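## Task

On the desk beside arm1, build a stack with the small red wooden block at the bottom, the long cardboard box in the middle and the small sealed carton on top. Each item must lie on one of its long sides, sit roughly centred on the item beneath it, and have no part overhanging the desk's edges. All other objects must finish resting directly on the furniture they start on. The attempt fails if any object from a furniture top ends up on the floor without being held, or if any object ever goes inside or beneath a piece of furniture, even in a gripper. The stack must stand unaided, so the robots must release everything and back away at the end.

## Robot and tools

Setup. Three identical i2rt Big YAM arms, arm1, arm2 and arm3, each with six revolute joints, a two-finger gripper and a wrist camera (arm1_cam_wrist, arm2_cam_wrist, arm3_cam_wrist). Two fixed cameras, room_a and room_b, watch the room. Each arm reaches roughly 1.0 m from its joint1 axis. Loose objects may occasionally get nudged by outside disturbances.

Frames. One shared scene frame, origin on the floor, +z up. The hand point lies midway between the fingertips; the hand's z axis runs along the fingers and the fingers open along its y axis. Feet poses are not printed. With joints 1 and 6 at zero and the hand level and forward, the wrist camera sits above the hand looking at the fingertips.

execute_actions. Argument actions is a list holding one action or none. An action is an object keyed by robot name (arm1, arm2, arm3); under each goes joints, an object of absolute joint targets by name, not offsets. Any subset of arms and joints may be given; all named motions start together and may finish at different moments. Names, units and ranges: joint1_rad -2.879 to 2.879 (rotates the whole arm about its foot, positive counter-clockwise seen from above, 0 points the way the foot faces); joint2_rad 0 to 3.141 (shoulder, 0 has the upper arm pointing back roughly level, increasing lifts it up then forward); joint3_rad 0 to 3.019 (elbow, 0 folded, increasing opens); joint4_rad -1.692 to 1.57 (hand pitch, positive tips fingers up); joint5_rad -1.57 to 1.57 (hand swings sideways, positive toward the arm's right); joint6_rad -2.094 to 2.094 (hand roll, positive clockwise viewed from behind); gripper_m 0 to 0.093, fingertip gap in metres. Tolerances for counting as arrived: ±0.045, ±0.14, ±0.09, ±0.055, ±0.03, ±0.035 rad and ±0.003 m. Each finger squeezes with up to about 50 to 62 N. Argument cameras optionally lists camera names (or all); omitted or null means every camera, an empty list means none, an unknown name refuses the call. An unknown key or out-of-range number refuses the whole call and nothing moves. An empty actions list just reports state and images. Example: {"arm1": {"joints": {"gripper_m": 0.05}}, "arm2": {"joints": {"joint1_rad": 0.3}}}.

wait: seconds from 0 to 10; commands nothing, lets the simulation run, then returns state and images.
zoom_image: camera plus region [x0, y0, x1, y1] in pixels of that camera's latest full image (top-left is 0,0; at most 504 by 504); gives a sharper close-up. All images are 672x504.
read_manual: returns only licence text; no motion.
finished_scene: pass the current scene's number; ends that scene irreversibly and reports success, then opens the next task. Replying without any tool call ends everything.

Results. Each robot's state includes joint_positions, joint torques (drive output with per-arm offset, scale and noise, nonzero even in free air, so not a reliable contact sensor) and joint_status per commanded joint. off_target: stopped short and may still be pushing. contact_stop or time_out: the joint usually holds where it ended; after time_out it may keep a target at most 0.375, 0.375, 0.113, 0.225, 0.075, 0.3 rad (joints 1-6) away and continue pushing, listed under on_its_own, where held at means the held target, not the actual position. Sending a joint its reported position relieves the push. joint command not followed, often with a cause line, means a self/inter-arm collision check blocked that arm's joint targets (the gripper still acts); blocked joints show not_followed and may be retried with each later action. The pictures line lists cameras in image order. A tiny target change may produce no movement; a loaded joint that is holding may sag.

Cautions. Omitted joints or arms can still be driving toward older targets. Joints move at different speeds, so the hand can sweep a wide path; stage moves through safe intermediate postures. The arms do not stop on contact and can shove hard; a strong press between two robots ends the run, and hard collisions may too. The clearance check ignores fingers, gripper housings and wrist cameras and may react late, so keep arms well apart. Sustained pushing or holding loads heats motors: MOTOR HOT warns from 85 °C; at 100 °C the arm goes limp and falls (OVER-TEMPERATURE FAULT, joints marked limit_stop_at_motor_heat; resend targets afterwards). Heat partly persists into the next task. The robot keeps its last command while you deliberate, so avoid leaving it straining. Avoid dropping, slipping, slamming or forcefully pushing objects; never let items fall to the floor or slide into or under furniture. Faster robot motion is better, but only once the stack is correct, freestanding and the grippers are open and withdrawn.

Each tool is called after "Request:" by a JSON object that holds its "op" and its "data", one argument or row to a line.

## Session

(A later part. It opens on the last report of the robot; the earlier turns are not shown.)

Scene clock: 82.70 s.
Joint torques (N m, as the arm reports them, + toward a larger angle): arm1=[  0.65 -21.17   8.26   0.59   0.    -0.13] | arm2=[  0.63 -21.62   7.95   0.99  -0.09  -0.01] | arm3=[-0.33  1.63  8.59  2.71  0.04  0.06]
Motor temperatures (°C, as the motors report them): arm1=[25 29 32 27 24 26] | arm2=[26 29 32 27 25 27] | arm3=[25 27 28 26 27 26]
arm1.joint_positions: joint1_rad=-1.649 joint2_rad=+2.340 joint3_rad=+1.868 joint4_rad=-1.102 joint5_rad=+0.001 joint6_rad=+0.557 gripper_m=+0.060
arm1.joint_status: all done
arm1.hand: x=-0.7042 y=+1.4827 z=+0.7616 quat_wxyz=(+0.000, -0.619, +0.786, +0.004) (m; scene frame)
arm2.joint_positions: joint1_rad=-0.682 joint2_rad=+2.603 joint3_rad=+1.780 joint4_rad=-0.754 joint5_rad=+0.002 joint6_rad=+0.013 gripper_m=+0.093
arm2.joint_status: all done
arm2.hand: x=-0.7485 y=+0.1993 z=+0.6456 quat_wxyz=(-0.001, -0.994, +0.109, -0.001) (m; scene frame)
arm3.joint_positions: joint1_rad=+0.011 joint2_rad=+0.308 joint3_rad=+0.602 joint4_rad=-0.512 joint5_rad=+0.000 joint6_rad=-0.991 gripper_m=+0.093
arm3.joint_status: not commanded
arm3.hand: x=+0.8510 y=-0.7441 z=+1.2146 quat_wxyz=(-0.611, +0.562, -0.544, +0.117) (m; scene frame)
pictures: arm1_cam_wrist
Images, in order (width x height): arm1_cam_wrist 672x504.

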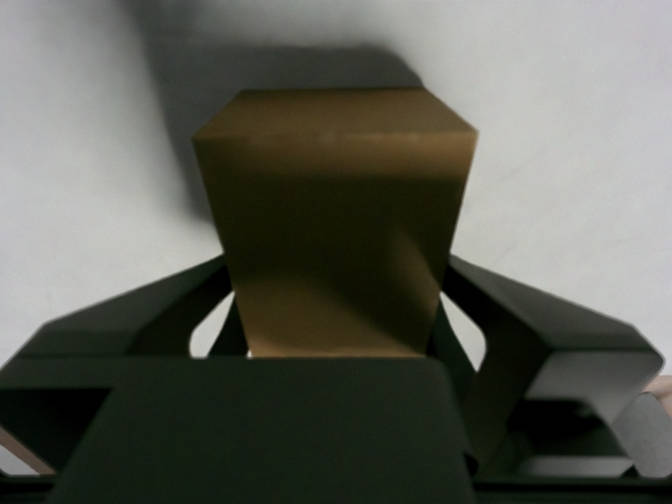

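Request:
{"op": "execute_actions", "data": {
  "actions": [
    {"arm2":{"joints":{"joint2_rad":2.15,"joint4_rad":-1.2}},"arm1":{"joints":{"gripper_m":0.093}}}
  ],
  "cameras": []
}}

Request:
{"op": "execute_actions", "data": {
  "actions": [
    {"arm2":{"joints":{"joint1_rad":1.905,"joint6_rad":1.62}},"arm1":{"joints":{"joint2_rad":2.15,"joint3_rad":1.96}}}
  ],
  "cameras": []
}}

Request:
{"op": "execute_actions", "data": {
  "actions": [
    {"arm2":{"joints":{"joint2_rad":2.24,"joint4_rad":-1.12}},"arm1":{"joints":{"joint1_rad":0.83,"joint6_rad":1.46}}}
  ],
  "cameras": []
}}

Request:
{"op": "execute_actions", "data": {
  "actions": [
    {"arm1":{"joints":{"joint2_rad":2.42}}}
  ],
  "cameras": ["arm1_cam_wrist","arm2_cam_wrist","room_a"]
}}

Scene clock: 89.43 s.
Joint torques (N m, as the arm reports them, + toward a larger angle): arm1=[  0.63 -21.12   8.25   0.6    0.    -0.13] | arm2=[  0.39 -21.16   9.21  -0.26  -0.07  -0.03] | arm3=[-0.65  1.63  8.65  2.73  0.03  0.05]
Motor temperatures (°C, as the motors report them): arm1=[25 29 31 27 24 26] | arm2=[26 29 32 27 25 27] | arm3=[25 27 28 26 27 26]
arm1.joint_positions: joint1_rad=-1.649 joint2_rad=+2.340 joint3_rad=+1.868 joint4_rad=-1.102 joint5_rad=+0.001 joint6_rad=+0.557 gripper_m=+0.093
arm1.joint_status: all done
arm1.hand: x=-0.7042 y=+1.4827 z=+0.7616 quat_wxyz=(+0.000, -0.619, +0.786, +0.004) (m; scene frame)
arm2.joint_positions: joint1_rad=-0.682 joint2_rad=+2.153 joint3_rad=+1.792 joint4_rad=-1.187 joint5_rad=+0.002 joint6_rad=+0.013 gripper_m=+0.093
arm2.joint_status: all done
arm2.hand: x=-0.7566 y=+0.2018 z=+0.9337 quat_wxyz=(+0.001, -0.994, +0.109, +0.013) (m; scene frame)
arm3.joint_positions: joint1_rad=+0.011 joint2_rad=+0.308 joint3_rad=+0.602 joint4_rad=-0.512 joint5_rad=+0.000 joint6_rad=-0.991 gripper_m=+0.093
arm3.joint_status: not commanded
arm3.hand: x=+0.8510 y=-0.7441 z=+1.2146 quat_wxyz=(-0.611, +0.562, -0.544, +0.117) (m; scene frame)
pictures: none
No camera images: the call's "cameras" was empty. Leave "cameras" out to get every camera's image.

Scene clock: 92.03 s.
Joint torques (N m, as the arm reports them, + toward a larger angle): arm1=[  0.65 -20.59  10.44   1.01   0.    -0.15] | arm2=[  0.15 -21.06   9.07  -0.34   0.13   0.25] | arm3=[-0.43  1.48  8.65  2.73 -0.02  0.05]
Motor temperatures (°C, as the motors report them): arm1=[25 29 32 27 24 26] | arm2=[26 29 32 27 25 27] | arm3=[25 27 28 26 27 26]
arm1.joint_positions: joint1_rad=-1.649 joint2_rad=+2.145 joint3_rad=+1.933 joint4_rad=-1.099 joint5_rad=+0.001 joint6_rad=+0.557 gripper_m=+0.093
arm1.joint_status: all done
arm1.hand: x=-0.7183 y=+1.5266 z=+0.9198 quat_wxyz=(+0.045, -0.613, +0.778, +0.128) (m; scene frame)
arm2.joint_positions: joint1_rad=+1.904 joint2_rad=+2.153 joint3_rad=+1.792 joint4_rad=-1.187 joint5_rad=-0.001 joint6_rad=+1.605 gripper_m=+0.093
arm2.joint_status: all done
arm2.hand: x=+0.3490 y=-0.3806 z=+0.9293 quat_wxyz=(-0.010, -0.926, -0.378, -0.002) (m; scene frame)
arm3.joint_positions: joint1_rad=+0.011 joint2_rad=+0.308 joint3_rad=+0.602 joint4_rad=-0.512 joint5_rad=+0.000 joint6_rad=-0.991 gripper_m=+0.093
arm3.joint_status: not commanded
arm3.hand: x=+0.8510 y=-0.7441 z=+1.2146 quat_wxyz=(-0.611, +0.562, -0.544, +0.117) (m; scene frame)
pictures: none
No camera images: the call's "cameras" was empty. Leave "cameras" out to get every camera's image.

Scene clock: 94.60 s.
Joint torques (N m, as the arm reports them, + toward a larger angle): arm1=[  0.76 -20.74  10.33   0.46   0.14   0.02] | arm2=[  0.65 -21.8    8.73   0.91   0.11   0.22] | arm3=[-0.63  1.7   8.56  2.71  0.01  0.07]
Motor temperatures (°C, as the motors report them): arm1=[25 29 32 27 24 26] | arm2=[26 29 32 27 25 27] | arm3=[25 27 28 26 27 26]
arm1.joint_positions: joint1_rad=+0.826 joint2_rad=+2.146 joint3_rad=+1.933 joint4_rad=-1.089 joint5_rad=-0.001 joint6_rad=+1.452 gripper_m=+0.093
arm1.joint_status: all done
arm1.hand: x=-0.7364 y=+0.1614 z=+0.9062 quat_wxyz=(-0.126, -0.985, +0.111, +0.034) (m; scene frame)
arm2.joint_positions: joint1_rad=+1.904 joint2_rad=+2.242 joint3_rad=+1.792 joint4_rad=-1.134 joint5_rad=-0.001 joint6_rad=+1.605 gripper_m=+0.093
arm2.joint_status: all done
arm2.hand: x=+0.3498 y=-0.3817 z=+0.8732 quat_wxyz=(+0.006, -0.926, -0.378, +0.005) (m; scene frame)
arm3.joint_positions: joint1_rad=+0.011 joint2_rad=+0.308 joint3_rad=+0.602 joint4_rad=-0.512 joint5_rad=+0.000 joint6_rad=-0.991 gripper_m=+0.093
arm3.joint_status: not commanded
arm3.hand: x=+0.8510 y=-0.7441 z=+1.2146 quat_wxyz=(-0.611, +0.562, -0.544, +0.117) (m; scene frame)
pictures: none
No camera images: the call's "cameras" was empty. Leave "cameras" out to get every camera's image.

Scene clock: 96.10 s.
Joint torques (N m, as the arm reports them, + toward a larger angle): arm1=[  0.75 -21.56   8.88  -0.11   0.14   0.04] | arm2=[  0.41 -21.68   8.76   0.87   0.15   0.24] | arm3=[-0.54  1.32  8.66  2.64  0.03  0.07]
Motor temperatures (°C, as the motors report them): arm1=[25 29 32 27 24 26] | arm2=[26 29 32 27 25 27] | arm3=[25 27 28 26 27 26]
arm1.joint_positions: joint1_rad=+0.826 joint2_rad=+2.413 joint3_rad=+1.936 joint4_rad=-1.089 joint5_rad=-0.001 joint6_rad=+1.452 gripper_m=+0.093
arm1.joint_status: all done
arm1.hand: x=-0.7263 y=+0.1949 z=+0.7237 quat_wxyz=(+0.002, -0.994, +0.113, +0.004) (m; scene frame)
arm2.joint_positions: joint1_rad=+1.904 joint2_rad=+2.242 joint3_rad=+1.792 joint4_rad=-1.134 joint5_rad=-0.001 joint6_rad=+1.605 gripper_m=+0.093
arm2.joint_status: not commanded
arm2.hand: x=+0.3498 y=-0.3817 z=+0.8732 quat_wxyz=(+0.006, -0.926, -0.378, +0.005) (m; scene frame)
arm3.joint_positions: joint1_rad=+0.011 joint2_rad=+0.308 joint3_rad=+0.602 joint4_rad=-0.512 joint5_rad=+0.000 joint6_rad=-0.991 gripper_m=+0.093
arm3.joint_status: not commanded
arm3.hand: x=+0.8510 y=-0.7441 z=+1.2146 quat_wxyz=(-0.611, +0.562, -0.544, +0.117) (m; scene frame)
pictures: arm1_cam_wrist, arm2_cam_wrist, room_a
Images, in order (width x height): arm1_cam_wrist 672x504, arm2_cam_wrist 672x504, room_a 672x504.

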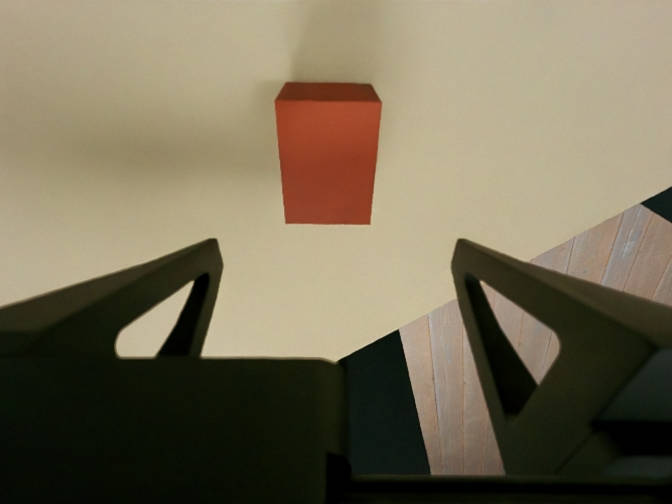

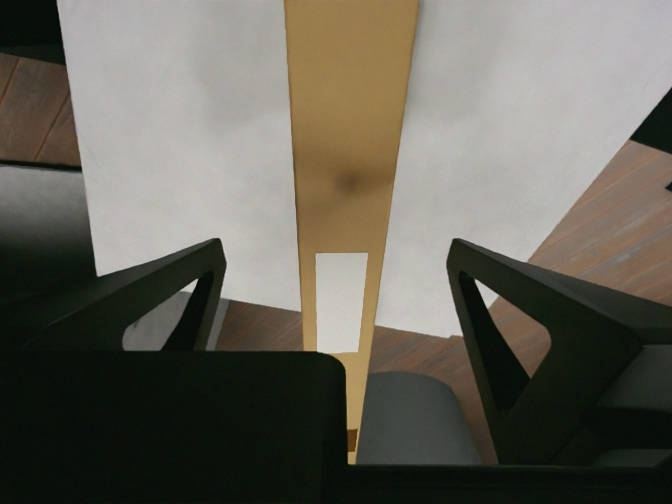

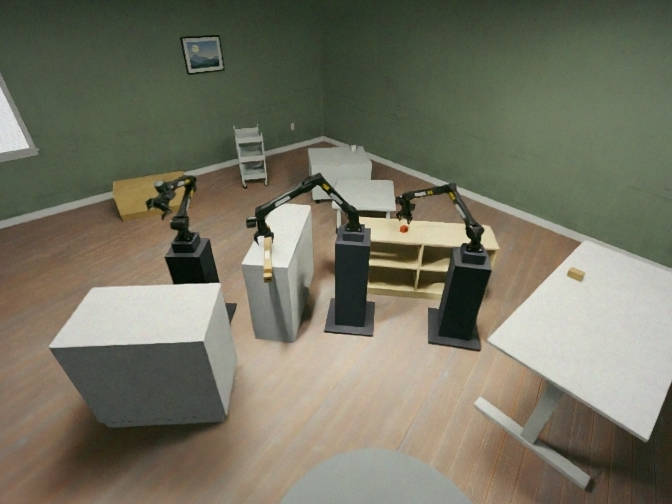

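Request:
{"op": "execute_actions", "data": {
  "actions": [
    {"arm2":{"joints":{"joint2_rad":2.355,"joint4_rad":-1.03}},"arm1":{"joints":{"joint1_rad":0.805,"joint2_rad":2.51,"joint4_rad":-0.96}}}
  ],
  "cameras": []
}}

Request:
{"op": "execute_actions", "data": {
  "actions": [
    {"arm2":{"joints":{"gripper_m":0.03}},"arm1":{"joints":{"gripper_m":0.03}}}
  ],
  "cameras": ["arm1_cam_wrist","arm2_cam_wrist"]
}}

Scene clock: 99.63 s.
Joint torques (N m, as the arm reports them, + toward a larger angle): arm1=[  0.16 -23.06   8.6    0.54   0.14   0.04] | arm2=[  0.81 -22.69   7.99   0.75   0.14   0.23] | arm3=[-0.05  2.05  8.59  2.75  0.01  0.06]
Motor temperatures (°C, as the motors report them): arm1=[25 29 32 27 24 26] | arm2=[26 29 32 27 25 27] | arm3=[25 27 28 26 27 26]
arm1.joint_positions: joint1_rad=+0.807 joint2_rad=+2.518 joint3_rad=+1.936 joint4_rad=-0.972 joint5_rad=-0.001 joint6_rad=+1.452 gripper_m=+0.093
arm1.joint_status: all done
arm1.hand: x=-0.7396 y=+0.1981 z=+0.6539 quat_wxyz=(-0.004, -0.992, +0.122, +0.005) (m; scene frame)
arm2.joint_positions: joint1_rad=+1.904 joint2_rad=+2.364 joint3_rad=+1.792 joint4_rad=-1.043 joint5_rad=-0.001 joint6_rad=+1.606 gripper_m=+0.093
arm2.joint_status: all done
arm2.hand: x=+0.3483 y=-0.3808 z=+0.7963 quat_wxyz=(+0.020, -0.926, -0.377, +0.011) (m; scene frame)
arm3.joint_positions: joint1_rad=+0.011 joint2_rad=+0.308 joint3_rad=+0.602 joint4_rad=-0.512 joint5_rad=+0.000 joint6_rad=-0.991 gripper_m=+0.093
arm3.joint_status: not commanded
arm3.hand: x=+0.8510 y=-0.7441 z=+1.2146 quat_wxyz=(-0.611, +0.562, -0.544, +0.117) (m; scene frame)
pictures: none
No camera images: the call's "cameras" was empty. Leave "cameras" out to get every camera's image.

Scene clock: 100.27 s.
Joint torques (N m, as the arm reports them, + toward a larger angle): arm1=[  0.23 -23.01   8.54   0.49   0.14   0.03] | arm2=[  0.47 -22.76   8.13   0.65   0.11   0.2 ] | arm3=[-0.42  1.93  8.61  2.67  0.02  0.06]
Motor temperatures (°C, as the motors report them): arm1=[25 29 32 27 24 26] | arm2=[26 29 32 27 25 27] | arm3=[25 27 28 26 27 26]
arm1.joint_positions: joint1_rad=+0.807 joint2_rad=+2.518 joint3_rad=+1.936 joint4_rad=-0.971 joint5_rad=-0.001 joint6_rad=+1.453 gripper_m=+0.045
arm1.joint_status: gripper_m off_target (ended at +0.045, target +0.030)
arm1.hand: x=-0.7397 y=+0.1978 z=+0.6539 quat_wxyz=(-0.004, -0.992, +0.123, +0.005) (m; scene frame)
arm2.joint_positions: joint1_rad=+1.904 joint2_rad=+2.364 joint3_rad=+1.792 joint4_rad=-1.042 joint5_rad=+0.000 joint6_rad=+1.608 gripper_m=+0.049
arm2.joint_status: gripper_m off_target (ended at +0.049, target +0.030)
arm2.hand: x=+0.3485 y=-0.3810 z=+0.7962 quat_wxyz=(+0.020, -0.926, -0.376, +0.011) (m; scene frame)
arm3.joint_positions: joint1_rad=+0.011 joint2_rad=+0.308 joint3_rad=+0.602 joint4_rad=-0.512 joint5_rad=+0.000 joint6_rad=-0.991 gripper_m=+0.093
arm3.joint_status: not commanded
arm3.hand: x=+0.8510 y=-0.7441 z=+1.2146 quat_wxyz=(-0.611, +0.562, -0.544, +0.117) (m; scene frame)
pictures: arm1_cam_wrist, arm2_cam_wrist
Images, in order (width x height): arm1_cam_wrist 672x504, arm2_cam_wrist 672x504.

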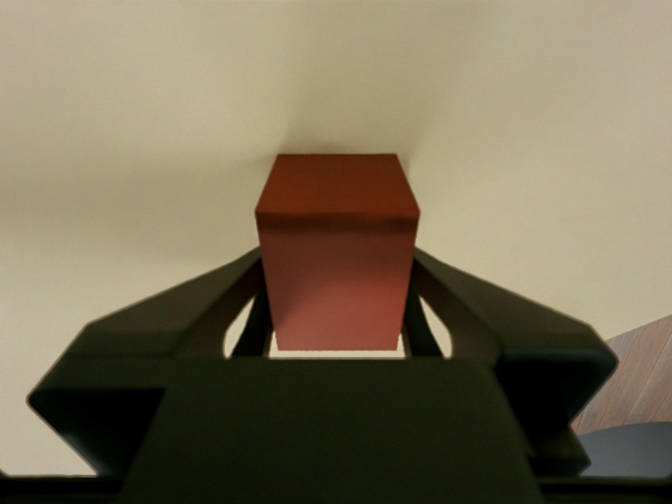

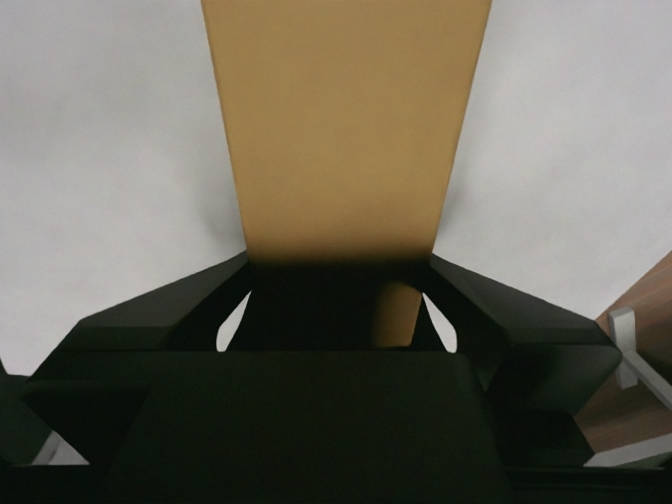

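Request:
{"op": "execute_actions", "data": {
  "actions": [
    {"arm2":{"joints":{"joint2_rad":2.2,"joint4_rad":-1.18}},"arm1":{"joints":{"joint2_rad":2.15,"joint4_rad":-1.35}}}
  ],
  "cameras": []
}}

Request:
{"op": "execute_actions", "data": {
  "actions": [
    {"arm2":{"joints":{"joint1_rad":-0.68,"joint6_rad":0.88}},"arm1":{"joints":{"joint1_rad":-2.3}}}
  ],
  "cameras": []
}}

Request:
{"op": "execute_actions", "data": {
  "actions": [
    {"arm2":{"joints":{"joint2_rad":2.585,"joint4_rad":-0.78}},"arm1":{"joints":{"joint2_rad":2.335,"joint4_rad":-1.14}}}
  ],
  "cameras": ["arm1_cam_wrist","arm2_cam_wrist","room_a"]
}}

Scene clock: 105.10 s.
Joint torques (N m, as the arm reports them, + toward a larger angle): arm1=[  0.26 -21.74   9.14  -0.54   0.14   0.03] | arm2=[  0.12 -20.49   9.02  -0.45   0.13   0.2 ] | arm3=[-0.68  1.57  8.55  2.71  0.03  0.07]
Motor temperatures (°C, as the motors report them): arm1=[25 30 32 27 24 26] | arm2=[26 29 32 27 25 27] | arm3=[25 27 28 26 27 26]
arm1.joint_positions: joint1_rad=+0.807 joint2_rad=+2.164 joint3_rad=+1.944 joint4_rad=-1.340 joint5_rad=-0.001 joint6_rad=+1.453 gripper_m=+0.045
arm1.joint_status: all done
arm1.hand: x=-0.7285 y=+0.2207 z=+0.8904 quat_wxyz=(-0.001, -0.992, +0.123, +0.005) (m; scene frame)
arm2.joint_positions: joint1_rad=+1.904 joint2_rad=+2.189 joint3_rad=+1.792 joint4_rad=-1.166 joint5_rad=+0.000 joint6_rad=+1.608 gripper_m=+0.049
arm2.joint_status: all done
arm2.hand: x=+0.3496 y=-0.3814 z=+0.9066 quat_wxyz=(-0.003, -0.926, -0.377, +0.001) (m; scene frame)
arm3.joint_positions: joint1_rad=+0.011 joint2_rad=+0.308 joint3_rad=+0.602 joint4_rad=-0.512 joint5_rad=+0.000 joint6_rad=-0.991 gripper_m=+0.093
arm3.joint_status: not commanded
arm3.hand: x=+0.8510 y=-0.7441 z=+1.2146 quat_wxyz=(-0.611, +0.562, -0.544, +0.117) (m; scene frame)
pictures: none
No camera images: the call's "cameras" was empty. Leave "cameras" out to get every camera's image.

Scene clock: 107.97 s.
Joint torques (N m, as the arm reports them, + toward a larger angle): arm1=[  0.56 -21.73   9.21  -0.51  -0.01   0.03] | arm2=[  0.35 -20.71   8.95  -0.31  -0.01  -0.02] | arm3=[-0.46  1.76  8.57  2.74  0.03  0.08]
Motor temperatures (°C, as the motors report them): arm1=[25 30 32 27 24 26] | arm2=[26 29 32 27 25 27] | arm3=[25 27 28 26 27 26]
arm1.joint_positions: joint1_rad=-2.298 joint2_rad=+2.164 joint3_rad=+1.944 joint4_rad=-1.340 joint5_rad=+0.002 joint6_rad=+1.453 gripper_m=+0.045
arm1.joint_status: all done
arm1.hand: x=-0.2764 y=+1.4717 z=+0.8997 quat_wxyz=(-0.002, +0.105, +0.994, +0.009) (m; scene frame)
arm2.joint_positions: joint1_rad=-0.678 joint2_rad=+2.190 joint3_rad=+1.792 joint4_rad=-1.166 joint5_rad=+0.003 joint6_rad=+0.894 gripper_m=+0.049
arm2.joint_status: all done
arm2.hand: x=-0.7581 y=+0.1999 z=+0.9107 quat_wxyz=(-0.002, -0.853, +0.521, +0.005) (m; scene frame)
arm3.joint_positions: joint1_rad=+0.011 joint2_rad=+0.308 joint3_rad=+0.602 joint4_rad=-0.512 joint5_rad=+0.000 joint6_rad=-0.991 gripper_m=+0.093
arm3.joint_status: not commanded
arm3.hand: x=+0.8510 y=-0.7441 z=+1.2146 quat_wxyz=(-0.611, +0.562, -0.544, +0.117) (m; scene frame)
pictures: none
No camera images: the call's "cameras" was empty. Leave "cameras" out to get every camera's image.

Scene clock: 109.20 s.
Joint torques (N m, as the arm reports them, + toward a larger angle): arm1=[  0.72 -22.9    8.77   0.57   0.01   0.03] | arm2=[  0.92 -22.85   6.89   0.94   0.08  -0.01] | arm3=[-0.41  1.6   8.67  2.75  0.02  0.05]
Motor temperatures (°C, as the motors report them): arm1=[25 30 32 27 24 26] | arm2=[26 29 32 27 25 27] | arm3=[25 27 28 26 27 26]
arm1.joint_positions: joint1_rad=-2.298 joint2_rad=+2.348 joint3_rad=+1.944 joint4_rad=-1.152 joint5_rad=+0.002 joint6_rad=+1.453 gripper_m=+0.045
arm1.joint_status: all done
arm1.hand: x=-0.2691 y=+1.4968 z=+0.7797 quat_wxyz=(-0.001, +0.105, +0.994, +0.011) (m; scene frame)
arm2.joint_positions: joint1_rad=-0.680 joint2_rad=+2.594 joint3_rad=+1.792 joint4_rad=-0.793 joint5_rad=+0.001 joint6_rad=+0.892 gripper_m=+0.050
arm2.joint_status: all done
arm2.hand: x=-0.7489 y=+0.1984 z=+0.6544 quat_wxyz=(+0.002, -0.853, +0.521, -0.009) (m; scene frame)
arm3.joint_positions: joint1_rad=+0.011 joint2_rad=+0.308 joint3_rad=+0.602 joint4_rad=-0.512 joint5_rad=+0.000 joint6_rad=-0.991 gripper_m=+0.093
arm3.joint_status: not commanded
arm3.hand: x=+0.8510 y=-0.7441 z=+1.2146 quat_wxyz=(-0.611, +0.562, -0.544, +0.117) (m; scene frame)
pictures: arm1_cam_wrist, arm2_cam_wrist, room_a
Images, in order (width x height): arm1_cam_wrist 672x504, arm2_cam_wrist 672x504, room_a 672x504.

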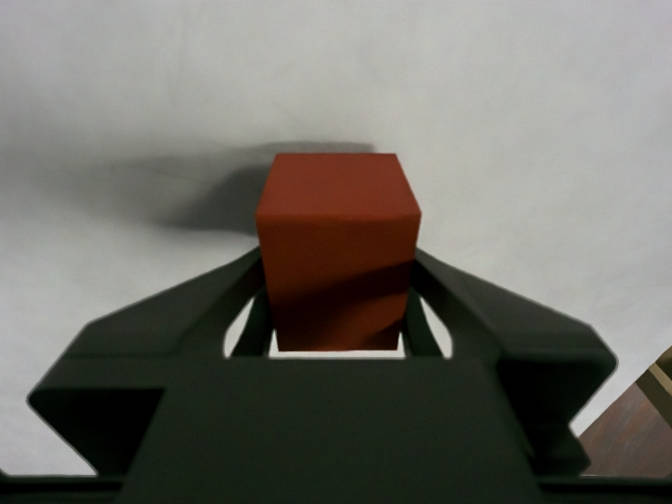

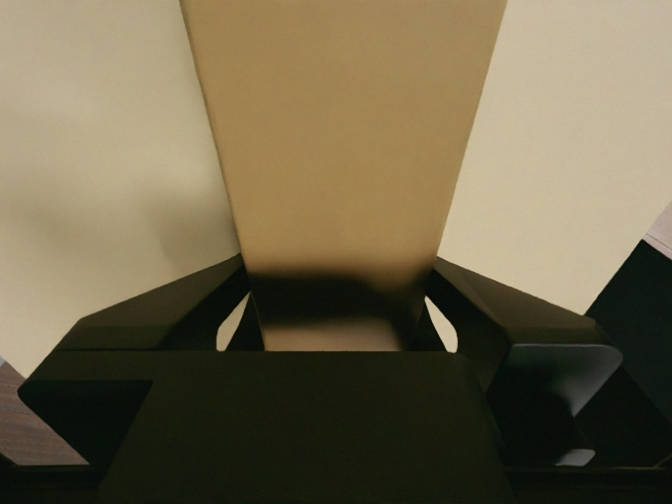

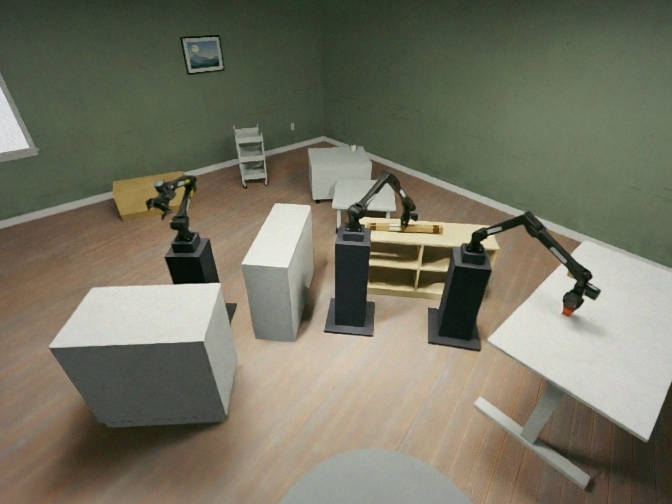

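Request:
{"op": "execute_actions", "data": {
  "actions": [
    {"arm2":{"joints":{"joint2_rad":2.625}},"arm1":{"joints":{"joint2_rad":2.375}}}
  ],
  "cameras": ["arm1_cam_wrist"]
}}

Request:
{"op": "execute_actions", "data": {
  "actions": [
    {"arm2":{"joints":{"gripper_m":0.093}},"arm1":{"joints":{"gripper_m":0.093}}}
  ],
  "cameras": ["arm1_cam_wrist"]
}}

Request:
{"op": "execute_actions", "data": {
  "actions": [
    {"arm2":{"joints":{"joint2_rad":2.2,"joint4_rad":-1.15}},"arm1":{"joints":{"joint2_rad":2.15,"joint4_rad":-1.3}}}
  ],
  "cameras": []
}}

Request:
{"op": "execute_actions", "data": {
  "actions": [
    {"arm2":{"joints":{"joint1_rad":1.5,"joint2_rad":1.2,"joint3_rad":1.2}},"arm1":{"joints":{"joint1_rad":0.81,"joint6_rad":-0.85,"joint4_rad":-1.1}}}
  ],
  "cameras": []
}}

Request:
{"op": "execute_actions", "data": {
  "actions": [
    {"arm1":{"joints":{"joint2_rad":2.41}}}
  ],
  "cameras": ["arm1_cam_wrist","room_a"]
}}

Scene clock: 113.67 s.
Joint torques (N m, as the arm reports them, + toward a larger angle): arm1=[  0.74 -21.14   8.61   0.51   0.01   0.03] | arm2=[  0.38 -21.01   6.82   0.92   0.05   0.01] | arm3=[-0.44  1.56  8.61  2.73  0.04  0.08]
Motor temperatures (°C, as the motors report them): arm1=[25 30 32 27 24 26] | arm2=[26 29 31 27 25 27] | arm3=[25 27 28 26 27 26]
arm1.joint_positions: joint1_rad=-2.298 joint2_rad=+2.366 joint3_rad=+1.944 joint4_rad=-1.152 joint5_rad=+0.002 joint6_rad=+1.453 gripper_m=+0.045
arm1.joint_status: all done
arm1.hand: x=-0.2703 y=+1.4937 z=+0.7673 quat_wxyz=(-0.003, +0.105, +0.994, +0.002) (m; scene frame)
arm2.joint_positions: joint1_rad=-0.680 joint2_rad=+2.611 joint3_rad=+1.792 joint4_rad=-0.793 joint5_rad=+0.000 joint6_rad=+0.892 gripper_m=+0.050
arm2.joint_status: all done
arm2.hand: x=-0.7426 y=+0.1970 z=+0.6441 quat_wxyz=(+0.005, -0.853, +0.521, -0.017) (m; scene frame)
arm3.joint_positions: joint1_rad=+0.011 joint2_rad=+0.308 joint3_rad=+0.602 joint4_rad=-0.512 joint5_rad=+0.000 joint6_rad=-0.991 gripper_m=+0.093
arm3.joint_status: not commanded
arm3.hand: x=+0.8510 y=-0.7441 z=+1.2146 quat_wxyz=(-0.611, +0.562, -0.544, +0.117) (m; scene frame)
pictures: arm1_cam_wrist
Images, in order (width x height): arm1_cam_wrist 672x504.

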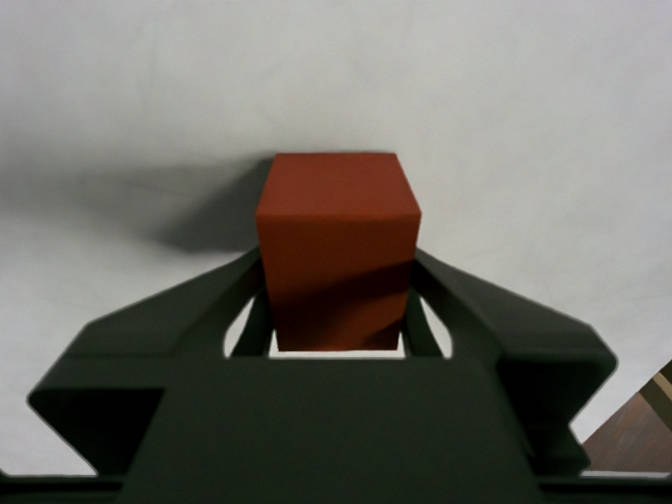

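Scene clock: 114.30 s.
Joint torques (N m, as the arm reports them, + toward a larger angle): arm1=[  0.72 -21.28   8.69   0.54   0.01   0.03] | arm2=[  0.51 -20.82   6.71   0.9    0.08  -0.01] | arm3=[-0.35  1.51  8.56  2.77  0.03  0.04]
Motor temperatures (°C, as the motors report them): arm1=[25 30 32 27 24 26] | arm2=[26 29 31 27 25 27] | arm3=[25 27 28 26 27 26]
arm1.joint_positions: joint1_rad=-2.298 joint2_rad=+2.366 joint3_rad=+1.944 joint4_rad=-1.152 joint5_rad=+0.002 joint6_rad=+1.453 gripper_m=+0.093
arm1.joint_status: all done
arm1.hand: x=-0.2703 y=+1.4937 z=+0.7673 quat_wxyz=(-0.003, +0.105, +0.994, +0.002) (m; scene frame)
arm2.joint_positions: joint1_rad=-0.680 joint2_rad=+2.611 joint3_rad=+1.792 joint4_rad=-0.793 joint5_rad=+0.000 joint6_rad=+0.892 gripper_m=+0.093
arm2.joint_status: all done
arm2.hand: x=-0.7426 y=+0.1970 z=+0.6441 quat_wxyz=(+0.005, -0.853, +0.521, -0.017) (m; scene frame)
arm3.joint_positions: joint1_rad=+0.011 joint2_rad=+0.308 joint3_rad=+0.602 joint4_rad=-0.512 joint5_rad=+0.000 joint6_rad=-0.991 gripper_m=+0.093
arm3.joint_status: not commanded
arm3.hand: x=+0.8510 y=-0.7441 z=+1.2146 quat_wxyz=(-0.611, +0.562, -0.544, +0.117) (m; scene frame)
pictures: arm1_cam_wrist
Images, in order (width x height): arm1_cam_wrist 672x504.

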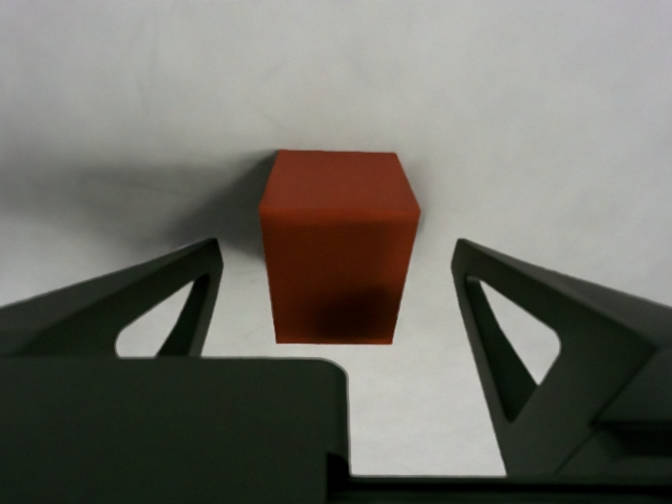

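Scene clock: 115.87 s.
Joint torques (N m, as the arm reports them, + toward a larger angle): arm1=[  0.72 -20.51   9.34  -0.42   0.01   0.02] | arm2=[  0.33 -21.69   8.98  -0.19   0.07   0.01] | arm3=[-0.22  1.46  8.61  2.66  0.02  0.05]
Motor temperatures (°C, as the motors report them): arm1=[25 30 32 27 24 26] | arm2=[26 29 31 27 25 27] | arm3=[25 27 28 26 27 26]
arm1.joint_positions: joint1_rad=-2.298 joint2_rad=+2.149 joint3_rad=+1.944 joint4_rad=-1.288 joint5_rad=+0.002 joint6_rad=+1.453 gripper_m=+0.093
arm1.joint_status: all done
arm1.hand: x=-0.2721 y=+1.4842 z=+0.9105 quat_wxyz=(+0.006, +0.105, +0.994, +0.042) (m; scene frame)
arm2.joint_positions: joint1_rad=-0.680 joint2_rad=+2.203 joint3_rad=+1.793 joint4_rad=-1.138 joint5_rad=+0.000 joint6_rad=+0.892 gripper_m=+0.093
arm2.joint_status: all done
arm2.hand: x=-0.7635 y=+0.2021 z=+0.9029 quat_wxyz=(-0.006, -0.853, +0.521, +0.013) (m; scene frame)
arm3.joint_positions: joint1_rad=+0.011 joint2_rad=+0.308 joint3_rad=+0.602 joint4_rad=-0.512 joint5_rad=+0.000 joint6_rad=-0.991 gripper_m=+0.093
arm3.joint_status: not commanded
arm3.hand: x=+0.8510 y=-0.7441 z=+1.2146 quat_wxyz=(-0.611, +0.562, -0.544, +0.117) (m; scene frame)
pictures: none
No camera images: the call's "cameras" was empty. Leave "cameras" out to get every camera's image.

Scene clock: 118.77 s.
Joint torques (N m, as the arm reports them, + toward a larger angle): arm1=[  0.68 -21.01   9.63   0.51  -0.01  -0.12] | arm2=[ 0.46 -7.84  8.88  0.71  0.1  -0.03] | arm3=[-0.17  1.8   8.64  2.81  0.02  0.07]
Motor temperatures (°C, as the motors report them): arm1=[25 30 32 27 24 26] | arm2=[26 29 32 27 25 27] | arm3=[25 27 28 26 27 26]
arm1.joint_positions: joint1_rad=+0.808 joint2_rad=+2.149 joint3_rad=+1.944 joint4_rad=-1.099 joint5_rad=-0.002 joint6_rad=-0.842 gripper_m=+0.093
arm1.joint_status: all done
arm1.hand: x=-0.7490 y=+0.1651 z=+0.9086 quat_wxyz=(-0.020, -0.514, -0.848, +0.128) (m; scene frame)
arm2.joint_positions: joint1_rad=+1.502 joint2_rad=+1.197 joint3_rad=+1.212 joint4_rad=-1.138 joint5_rad=+0.000 joint6_rad=+0.892 gripper_m=+0.093
arm2.joint_status: all done
arm2.hand: x=+0.0523 y=-0.3312 z=+1.1938 quat_wxyz=(-0.219, -0.835, -0.504, +0.032) (m; scene frame)
arm3.joint_positions: joint1_rad=+0.011 joint2_rad=+0.308 joint3_rad=+0.602 joint4_rad=-0.512 joint5_rad=+0.000 joint6_rad=-0.991 gripper_m=+0.093
arm3.joint_status: not commanded
arm3.hand: x=+0.8510 y=-0.7441 z=+1.2146 quat_wxyz=(-0.611, +0.562, -0.544, +0.117) (m; scene frame)
pictures: none
No camera images: the call's "cameras" was empty. Leave "cameras" out to get every camera's image.

Scene clock: 120.27 s.
Joint torques (N m, as the arm reports them, + toward a larger angle): arm1=[  0.55 -21.56   8.52  -0.05  -0.01  -0.13] | arm2=[ 0.19 -7.99  8.91  0.73  0.09  0.  ] | arm3=[-0.32  1.31  8.53  2.72  0.    0.06]
Motor temperatures (°C, as the motors report them): arm1=[25 30 32 27 24 26] | arm2=[26 29 32 27 25 27] | arm3=[25 27 28 26 27 26]
arm1.joint_positions: joint1_rad=+0.808 joint2_rad=+2.403 joint3_rad=+1.944 joint4_rad=-1.099 joint5_rad=-0.002 joint6_rad=-0.842 gripper_m=+0.093
arm1.joint_status: all done
arm1.hand: x=-0.7390 y=+0.1963 z=+0.7329 quat_wxyz=(+0.003, -0.519, -0.855, +0.003) (m; scene frame)
arm2.joint_positions: joint1_rad=+1.502 joint2_rad=+1.197 joint3_rad=+1.212 joint4_rad=-1.138 joint5_rad=+0.000 joint6_rad=+0.892 gripper_m=+0.093
arm2.joint_status: not commanded
arm2.hand: x=+0.0523 y=-0.3312 z=+1.1938 quat_wxyz=(-0.219, -0.835, -0.504, +0.032) (m; scene frame)
arm3.joint_positions: joint1_rad=+0.011 joint2_rad=+0.308 joint3_rad=+0.602 joint4_rad=-0.512 joint5_rad=+0.000 joint6_rad=-0.991 gripper_m=+0.093
arm3.joint_status: not commanded
arm3.hand: x=+0.8510 y=-0.7441 z=+1.2146 quat_wxyz=(-0.611, +0.562, -0.544, +0.117) (m; scene frame)
pictures: arm1_cam_wrist, room_a
Images, in order (width x height): arm1_cam_wrist 672x504, room_a 672x504.

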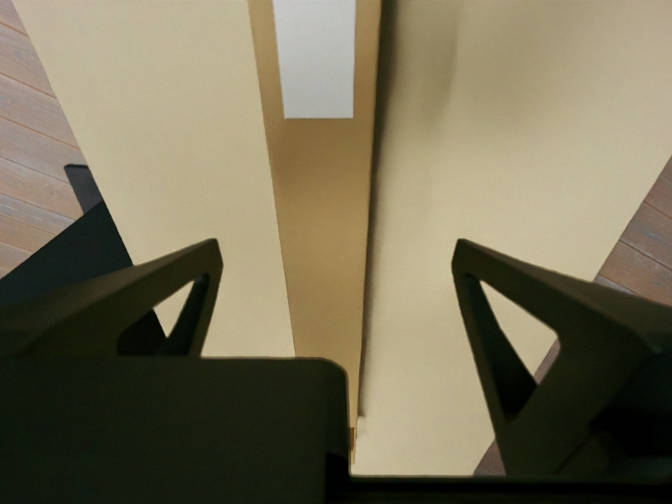

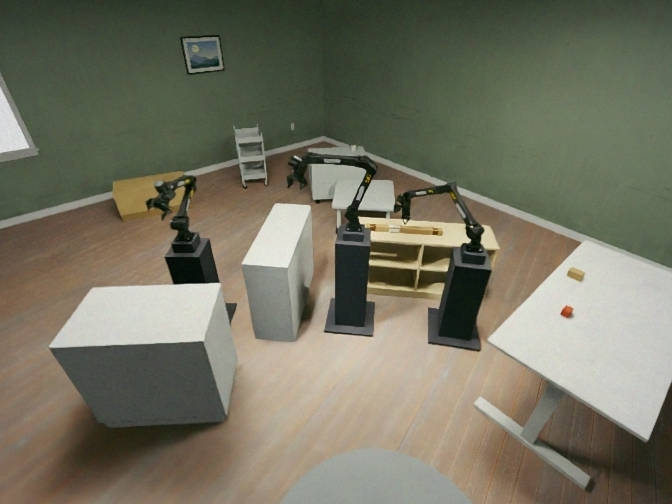

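Request:
{"op": "execute_actions", "data": {
  "actions": [
    {"arm1":{"joints":{"joint1_rad":0.825,"joint2_rad":2.515,"joint4_rad":-0.98}}}
  ],
  "cameras": []
}}

Request:
{"op": "execute_actions", "data": {
  "actions": [
    {"arm1":{"joints":{"gripper_m":0.02}}}
  ],
  "cameras": ["arm1_cam_wrist"]
}}

Request:
{"op": "execute_actions", "data": {
  "actions": [
    {"arm1":{"joints":{"joint2_rad":2.1,"joint4_rad":-1.41}}}
  ],
  "cameras": ["arm1_cam_wrist","room_a"]
}}

Request:
{"op": "execute_actions", "data": {
  "actions": [
    {"arm1":{"joints":{"joint1_rad":-2.295,"joint6_rad":-1.695}}}
  ],
  "cameras": []
}}

Request:
{"op": "execute_actions", "data": {
  "actions": [
    {"arm1":{"joints":{"joint2_rad":2.28,"joint4_rad":-1.19}}}
  ],
  "cameras": ["arm1_cam_wrist","room_a"]
}}

Scene clock: 123.77 s.
Joint torques (N m, as the arm reports them, + toward a larger angle): arm1=[  0.7  -23.25   8.01   0.56   0.    -0.14] | arm2=[-0.16 -8.01  8.91  0.67  0.06 -0.03] | arm3=[-0.29  1.52  8.55  2.79  0.    0.07]
Motor temperatures (°C, as the motors report them): arm1=[25 30 32 27 24 26] | arm2=[26 29 32 27 25 27] | arm3=[25 27 28 26 27 26]
arm1.joint_positions: joint1_rad=+0.821 joint2_rad=+2.525 joint3_rad=+1.944 joint4_rad=-0.992 joint5_rad=-0.002 joint6_rad=-0.842 gripper_m=+0.093
arm1.joint_status: all done
arm1.hand: x=-0.7297 y=+0.1979 z=+0.6515 quat_wxyz=(+0.005, -0.514, -0.858, -0.004) (m; scene frame)
arm2.joint_positions: joint1_rad=+1.502 joint2_rad=+1.197 joint3_rad=+1.212 joint4_rad=-1.138 joint5_rad=+0.000 joint6_rad=+0.892 gripper_m=+0.093
arm2.joint_status: not commanded
arm2.hand: x=+0.0523 y=-0.3312 z=+1.1938 quat_wxyz=(-0.219, -0.835, -0.504, +0.032) (m; scene frame)
arm3.joint_positions: joint1_rad=+0.011 joint2_rad=+0.308 joint3_rad=+0.602 joint4_rad=-0.512 joint5_rad=+0.000 joint6_rad=-0.991 gripper_m=+0.093
arm3.joint_status: not commanded
arm3.hand: x=+0.8510 y=-0.7441 z=+1.2146 quat_wxyz=(-0.611, +0.562, -0.544, +0.117) (m; scene frame)
pictures: none
No camera images: the call's "cameras" was empty. Leave "cameras" out to get every camera's image.

Scene clock: 124.43 s.
Joint torques (N m, as the arm reports them, + toward a larger angle): arm1=[  0.74 -23.21   7.97   0.53  -0.01  -0.12] | arm2=[ 0.08 -7.81  8.98  0.75  0.07 -0.07] | arm3=[-0.56  1.79  8.51  2.7   0.02  0.06]
Motor temperatures (°C, as the motors report them): arm1=[25 30 32 27 24 26] | arm2=[26 28 32 27 25 27] | arm3=[25 27 28 26 27 26]
arm1.joint_positions: joint1_rad=+0.821 joint2_rad=+2.525 joint3_rad=+1.944 joint4_rad=-0.991 joint5_rad=-0.002 joint6_rad=-0.843 gripper_m=+0.049
arm1.joint_status: gripper_m off_target (ended at +0.049, target +0.020)
arm1.hand: x=-0.7298 y=+0.1979 z=+0.6515 quat_wxyz=(+0.005, -0.513, -0.858, -0.004) (m; scene frame)
arm2.joint_positions: joint1_rad=+1.502 joint2_rad=+1.197 joint3_rad=+1.212 joint4_rad=-1.138 joint5_rad=+0.000 joint6_rad=+0.892 gripper_m=+0.093
arm2.joint_status: not commanded
arm2.hand: x=+0.0523 y=-0.3312 z=+1.1938 quat_wxyz=(-0.219, -0.835, -0.504, +0.032) (m; scene frame)
arm3.joint_positions: joint1_rad=+0.011 joint2_rad=+0.308 joint3_rad=+0.602 joint4_rad=-0.512 joint5_rad=+0.000 joint6_rad=-0.991 gripper_m=+0.093
arm3.joint_status: not commanded
arm3.hand: x=+0.8510 y=-0.7441 z=+1.2146 quat_wxyz=(-0.611, +0.562, -0.544, +0.117) (m; scene frame)
pictures: arm1_cam_wrist
Images, in order (width x height): arm1_cam_wrist 672x504.

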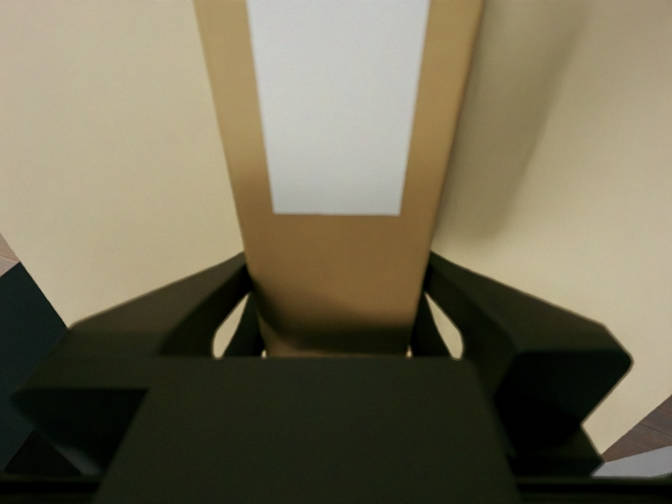

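Scene clock: 126.13 s.
Joint torques (N m, as the arm reports them, + toward a larger angle): arm1=[  0.75 -21.31   9.09  -0.52  -0.01  -0.13] | arm2=[ 0.07 -7.8   8.96  0.71  0.06 -0.04] | arm3=[-0.33  1.41  8.59  2.75  0.01  0.07]
Motor temperatures (°C, as the motors report them): arm1=[25 30 32 27 24 26] | arm2=[26 28 32 27 25 27] | arm3=[25 27 28 26 27 26]
arm1.joint_positions: joint1_rad=+0.821 joint2_rad=+2.114 joint3_rad=+1.946 joint4_rad=-1.399 joint5_rad=-0.002 joint6_rad=-0.843 gripper_m=+0.049
arm1.joint_status: all done
arm1.hand: x=-0.7157 y=+0.2286 z=+0.9232 quat_wxyz=(+0.004, -0.513, -0.858, -0.001) (m; scene frame)
arm2.joint_positions: joint1_rad=+1.502 joint2_rad=+1.197 joint3_rad=+1.212 joint4_rad=-1.138 joint5_rad=+0.000 joint6_rad=+0.892 gripper_m=+0.093
arm2.joint_status: not commanded
arm2.hand: x=+0.0523 y=-0.3312 z=+1.1938 quat_wxyz=(-0.219, -0.835, -0.504, +0.032) (m; scene frame)
arm3.joint_positions: joint1_rad=+0.011 joint2_rad=+0.308 joint3_rad=+0.602 joint4_rad=-0.512 joint5_rad=+0.000 joint6_rad=-0.991 gripper_m=+0.093
arm3.joint_status: not commanded
arm3.hand: x=+0.8510 y=-0.7441 z=+1.2146 quat_wxyz=(-0.611, +0.562, -0.544, +0.117) (m; scene frame)
pictures: arm1_cam_wrist, room_a
Images, in order (width x height): arm1_cam_wrist 672x504, room_a 672x504.

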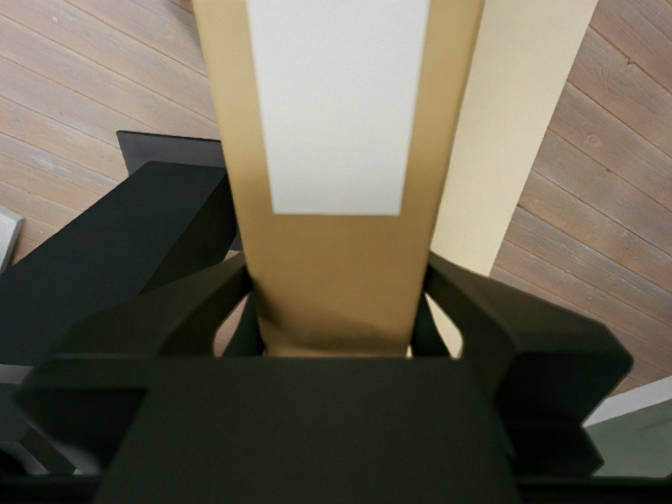

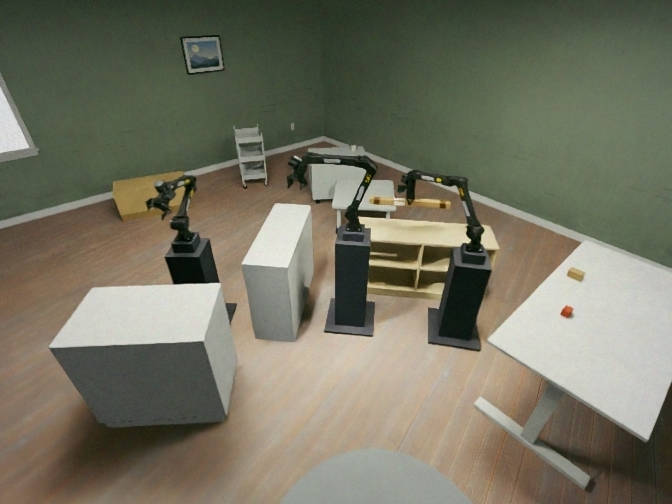

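Scene clock: 129.00 s.
Joint torques (N m, as the arm reports them, + toward a larger angle): arm1=[  0.89 -21.15   9.06  -0.57  -0.2   -0.14] | arm2=[-0.06 -8.29  8.99  0.58  0.11 -0.03] | arm3=[-0.54  1.73  8.69  2.63  0.02  0.06]
Motor temperatures (°C, as the motors report them): arm1=[25 30 32 27 24 26] | arm2=[26 28 32 27 25 27] | arm3=[25 27 28 26 27 26]
arm1.joint_positions: joint1_rad=-2.295 joint2_rad=+2.114 joint3_rad=+1.946 joint4_rad=-1.399 joint5_rad=+0.002 joint6_rad=-1.687 gripper_m=+0.049
arm1.joint_status: all done
arm1.hand: x=-0.2822 y=+1.4607 z=+0.9324 quat_wxyz=(+0.006, -0.995, +0.104, +0.002) (m; scene frame)
arm2.joint_positions: joint1_rad=+1.502 joint2_rad=+1.197 joint3_rad=+1.212 joint4_rad=-1.138 joint5_rad=+0.000 joint6_rad=+0.892 gripper_m=+0.093
arm2.joint_status: not commanded
arm2.hand: x=+0.0523 y=-0.3312 z=+1.1938 quat_wxyz=(-0.219, -0.835, -0.504, +0.032) (m; scene frame)
arm3.joint_positions: joint1_rad=+0.011 joint2_rad=+0.308 joint3_rad=+0.602 joint4_rad=-0.512 joint5_rad=+0.000 joint6_rad=-0.991 gripper_m=+0.093
arm3.joint_status: not commanded
arm3.hand: x=+0.8510 y=-0.7441 z=+1.2146 quat_wxyz=(-0.611, +0.562, -0.544, +0.117) (m; scene frame)
pictures: none
No camera images: the call's "cameras" was empty. Leave "cameras" out to get every camera's image.

Scene clock: 130.17 s.
Joint torques (N m, as the arm reports them, + toward a larger angle): arm1=[  0.84 -22.59   8.64   0.59  -0.13  -0.12] | arm2=[-0.1  -7.62  8.86  0.71  0.07 -0.06] | arm3=[-0.29  1.11  8.57  2.7   0.03  0.06]
Motor temperatures (°C, as the motors report them): arm1=[25 30 32 27 24 26] | arm2=[26 28 32 27 25 27] | arm3=[25 27 28 26 27 26]
arm1.joint_positions: joint1_rad=-2.295 joint2_rad=+2.293 joint3_rad=+1.946 joint4_rad=-1.202 joint5_rad=+0.000 joint6_rad=-1.688 gripper_m=+0.049
arm1.joint_status: all done
arm1.hand: x=-0.2723 y=+1.4947 z=+0.8172 quat_wxyz=(+0.015, -0.995, +0.103, +0.001) (m; scene frame)
arm2.joint_positions: joint1_rad=+1.502 joint2_rad=+1.197 joint3_rad=+1.212 joint4_rad=-1.138 joint5_rad=+0.000 joint6_rad=+0.892 gripper_m=+0.093
arm2.joint_status: not commanded
arm2.hand: x=+0.0523 y=-0.3312 z=+1.1938 quat_wxyz=(-0.219, -0.835, -0.504, +0.032) (m; scene frame)
arm3.joint_positions: joint1_rad=+0.011 joint2_rad=+0.308 joint3_rad=+0.602 joint4_rad=-0.512 joint5_rad=+0.000 joint6_rad=-0.991 gripper_m=+0.093
arm3.joint_status: not commanded
arm3.hand: x=+0.8510 y=-0.7441 z=+1.2146 quat_wxyz=(-0.611, +0.562, -0.544, +0.117) (m; scene frame)
pictures: arm1_cam_wrist, room_a
Images, in order (width x height): arm1_cam_wrist 672x504, room_a 672x504.

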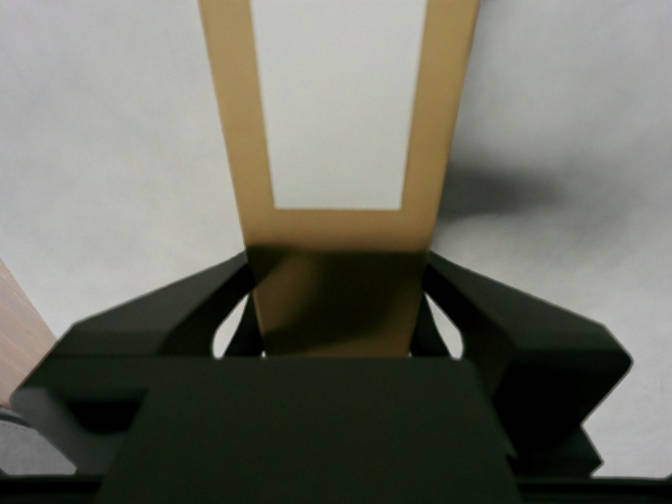

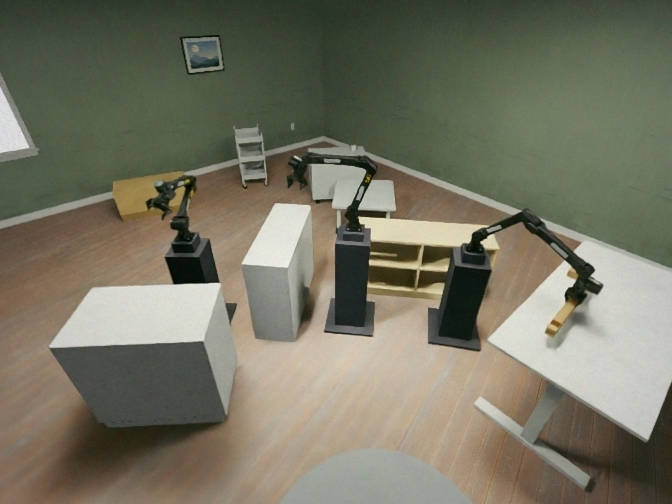

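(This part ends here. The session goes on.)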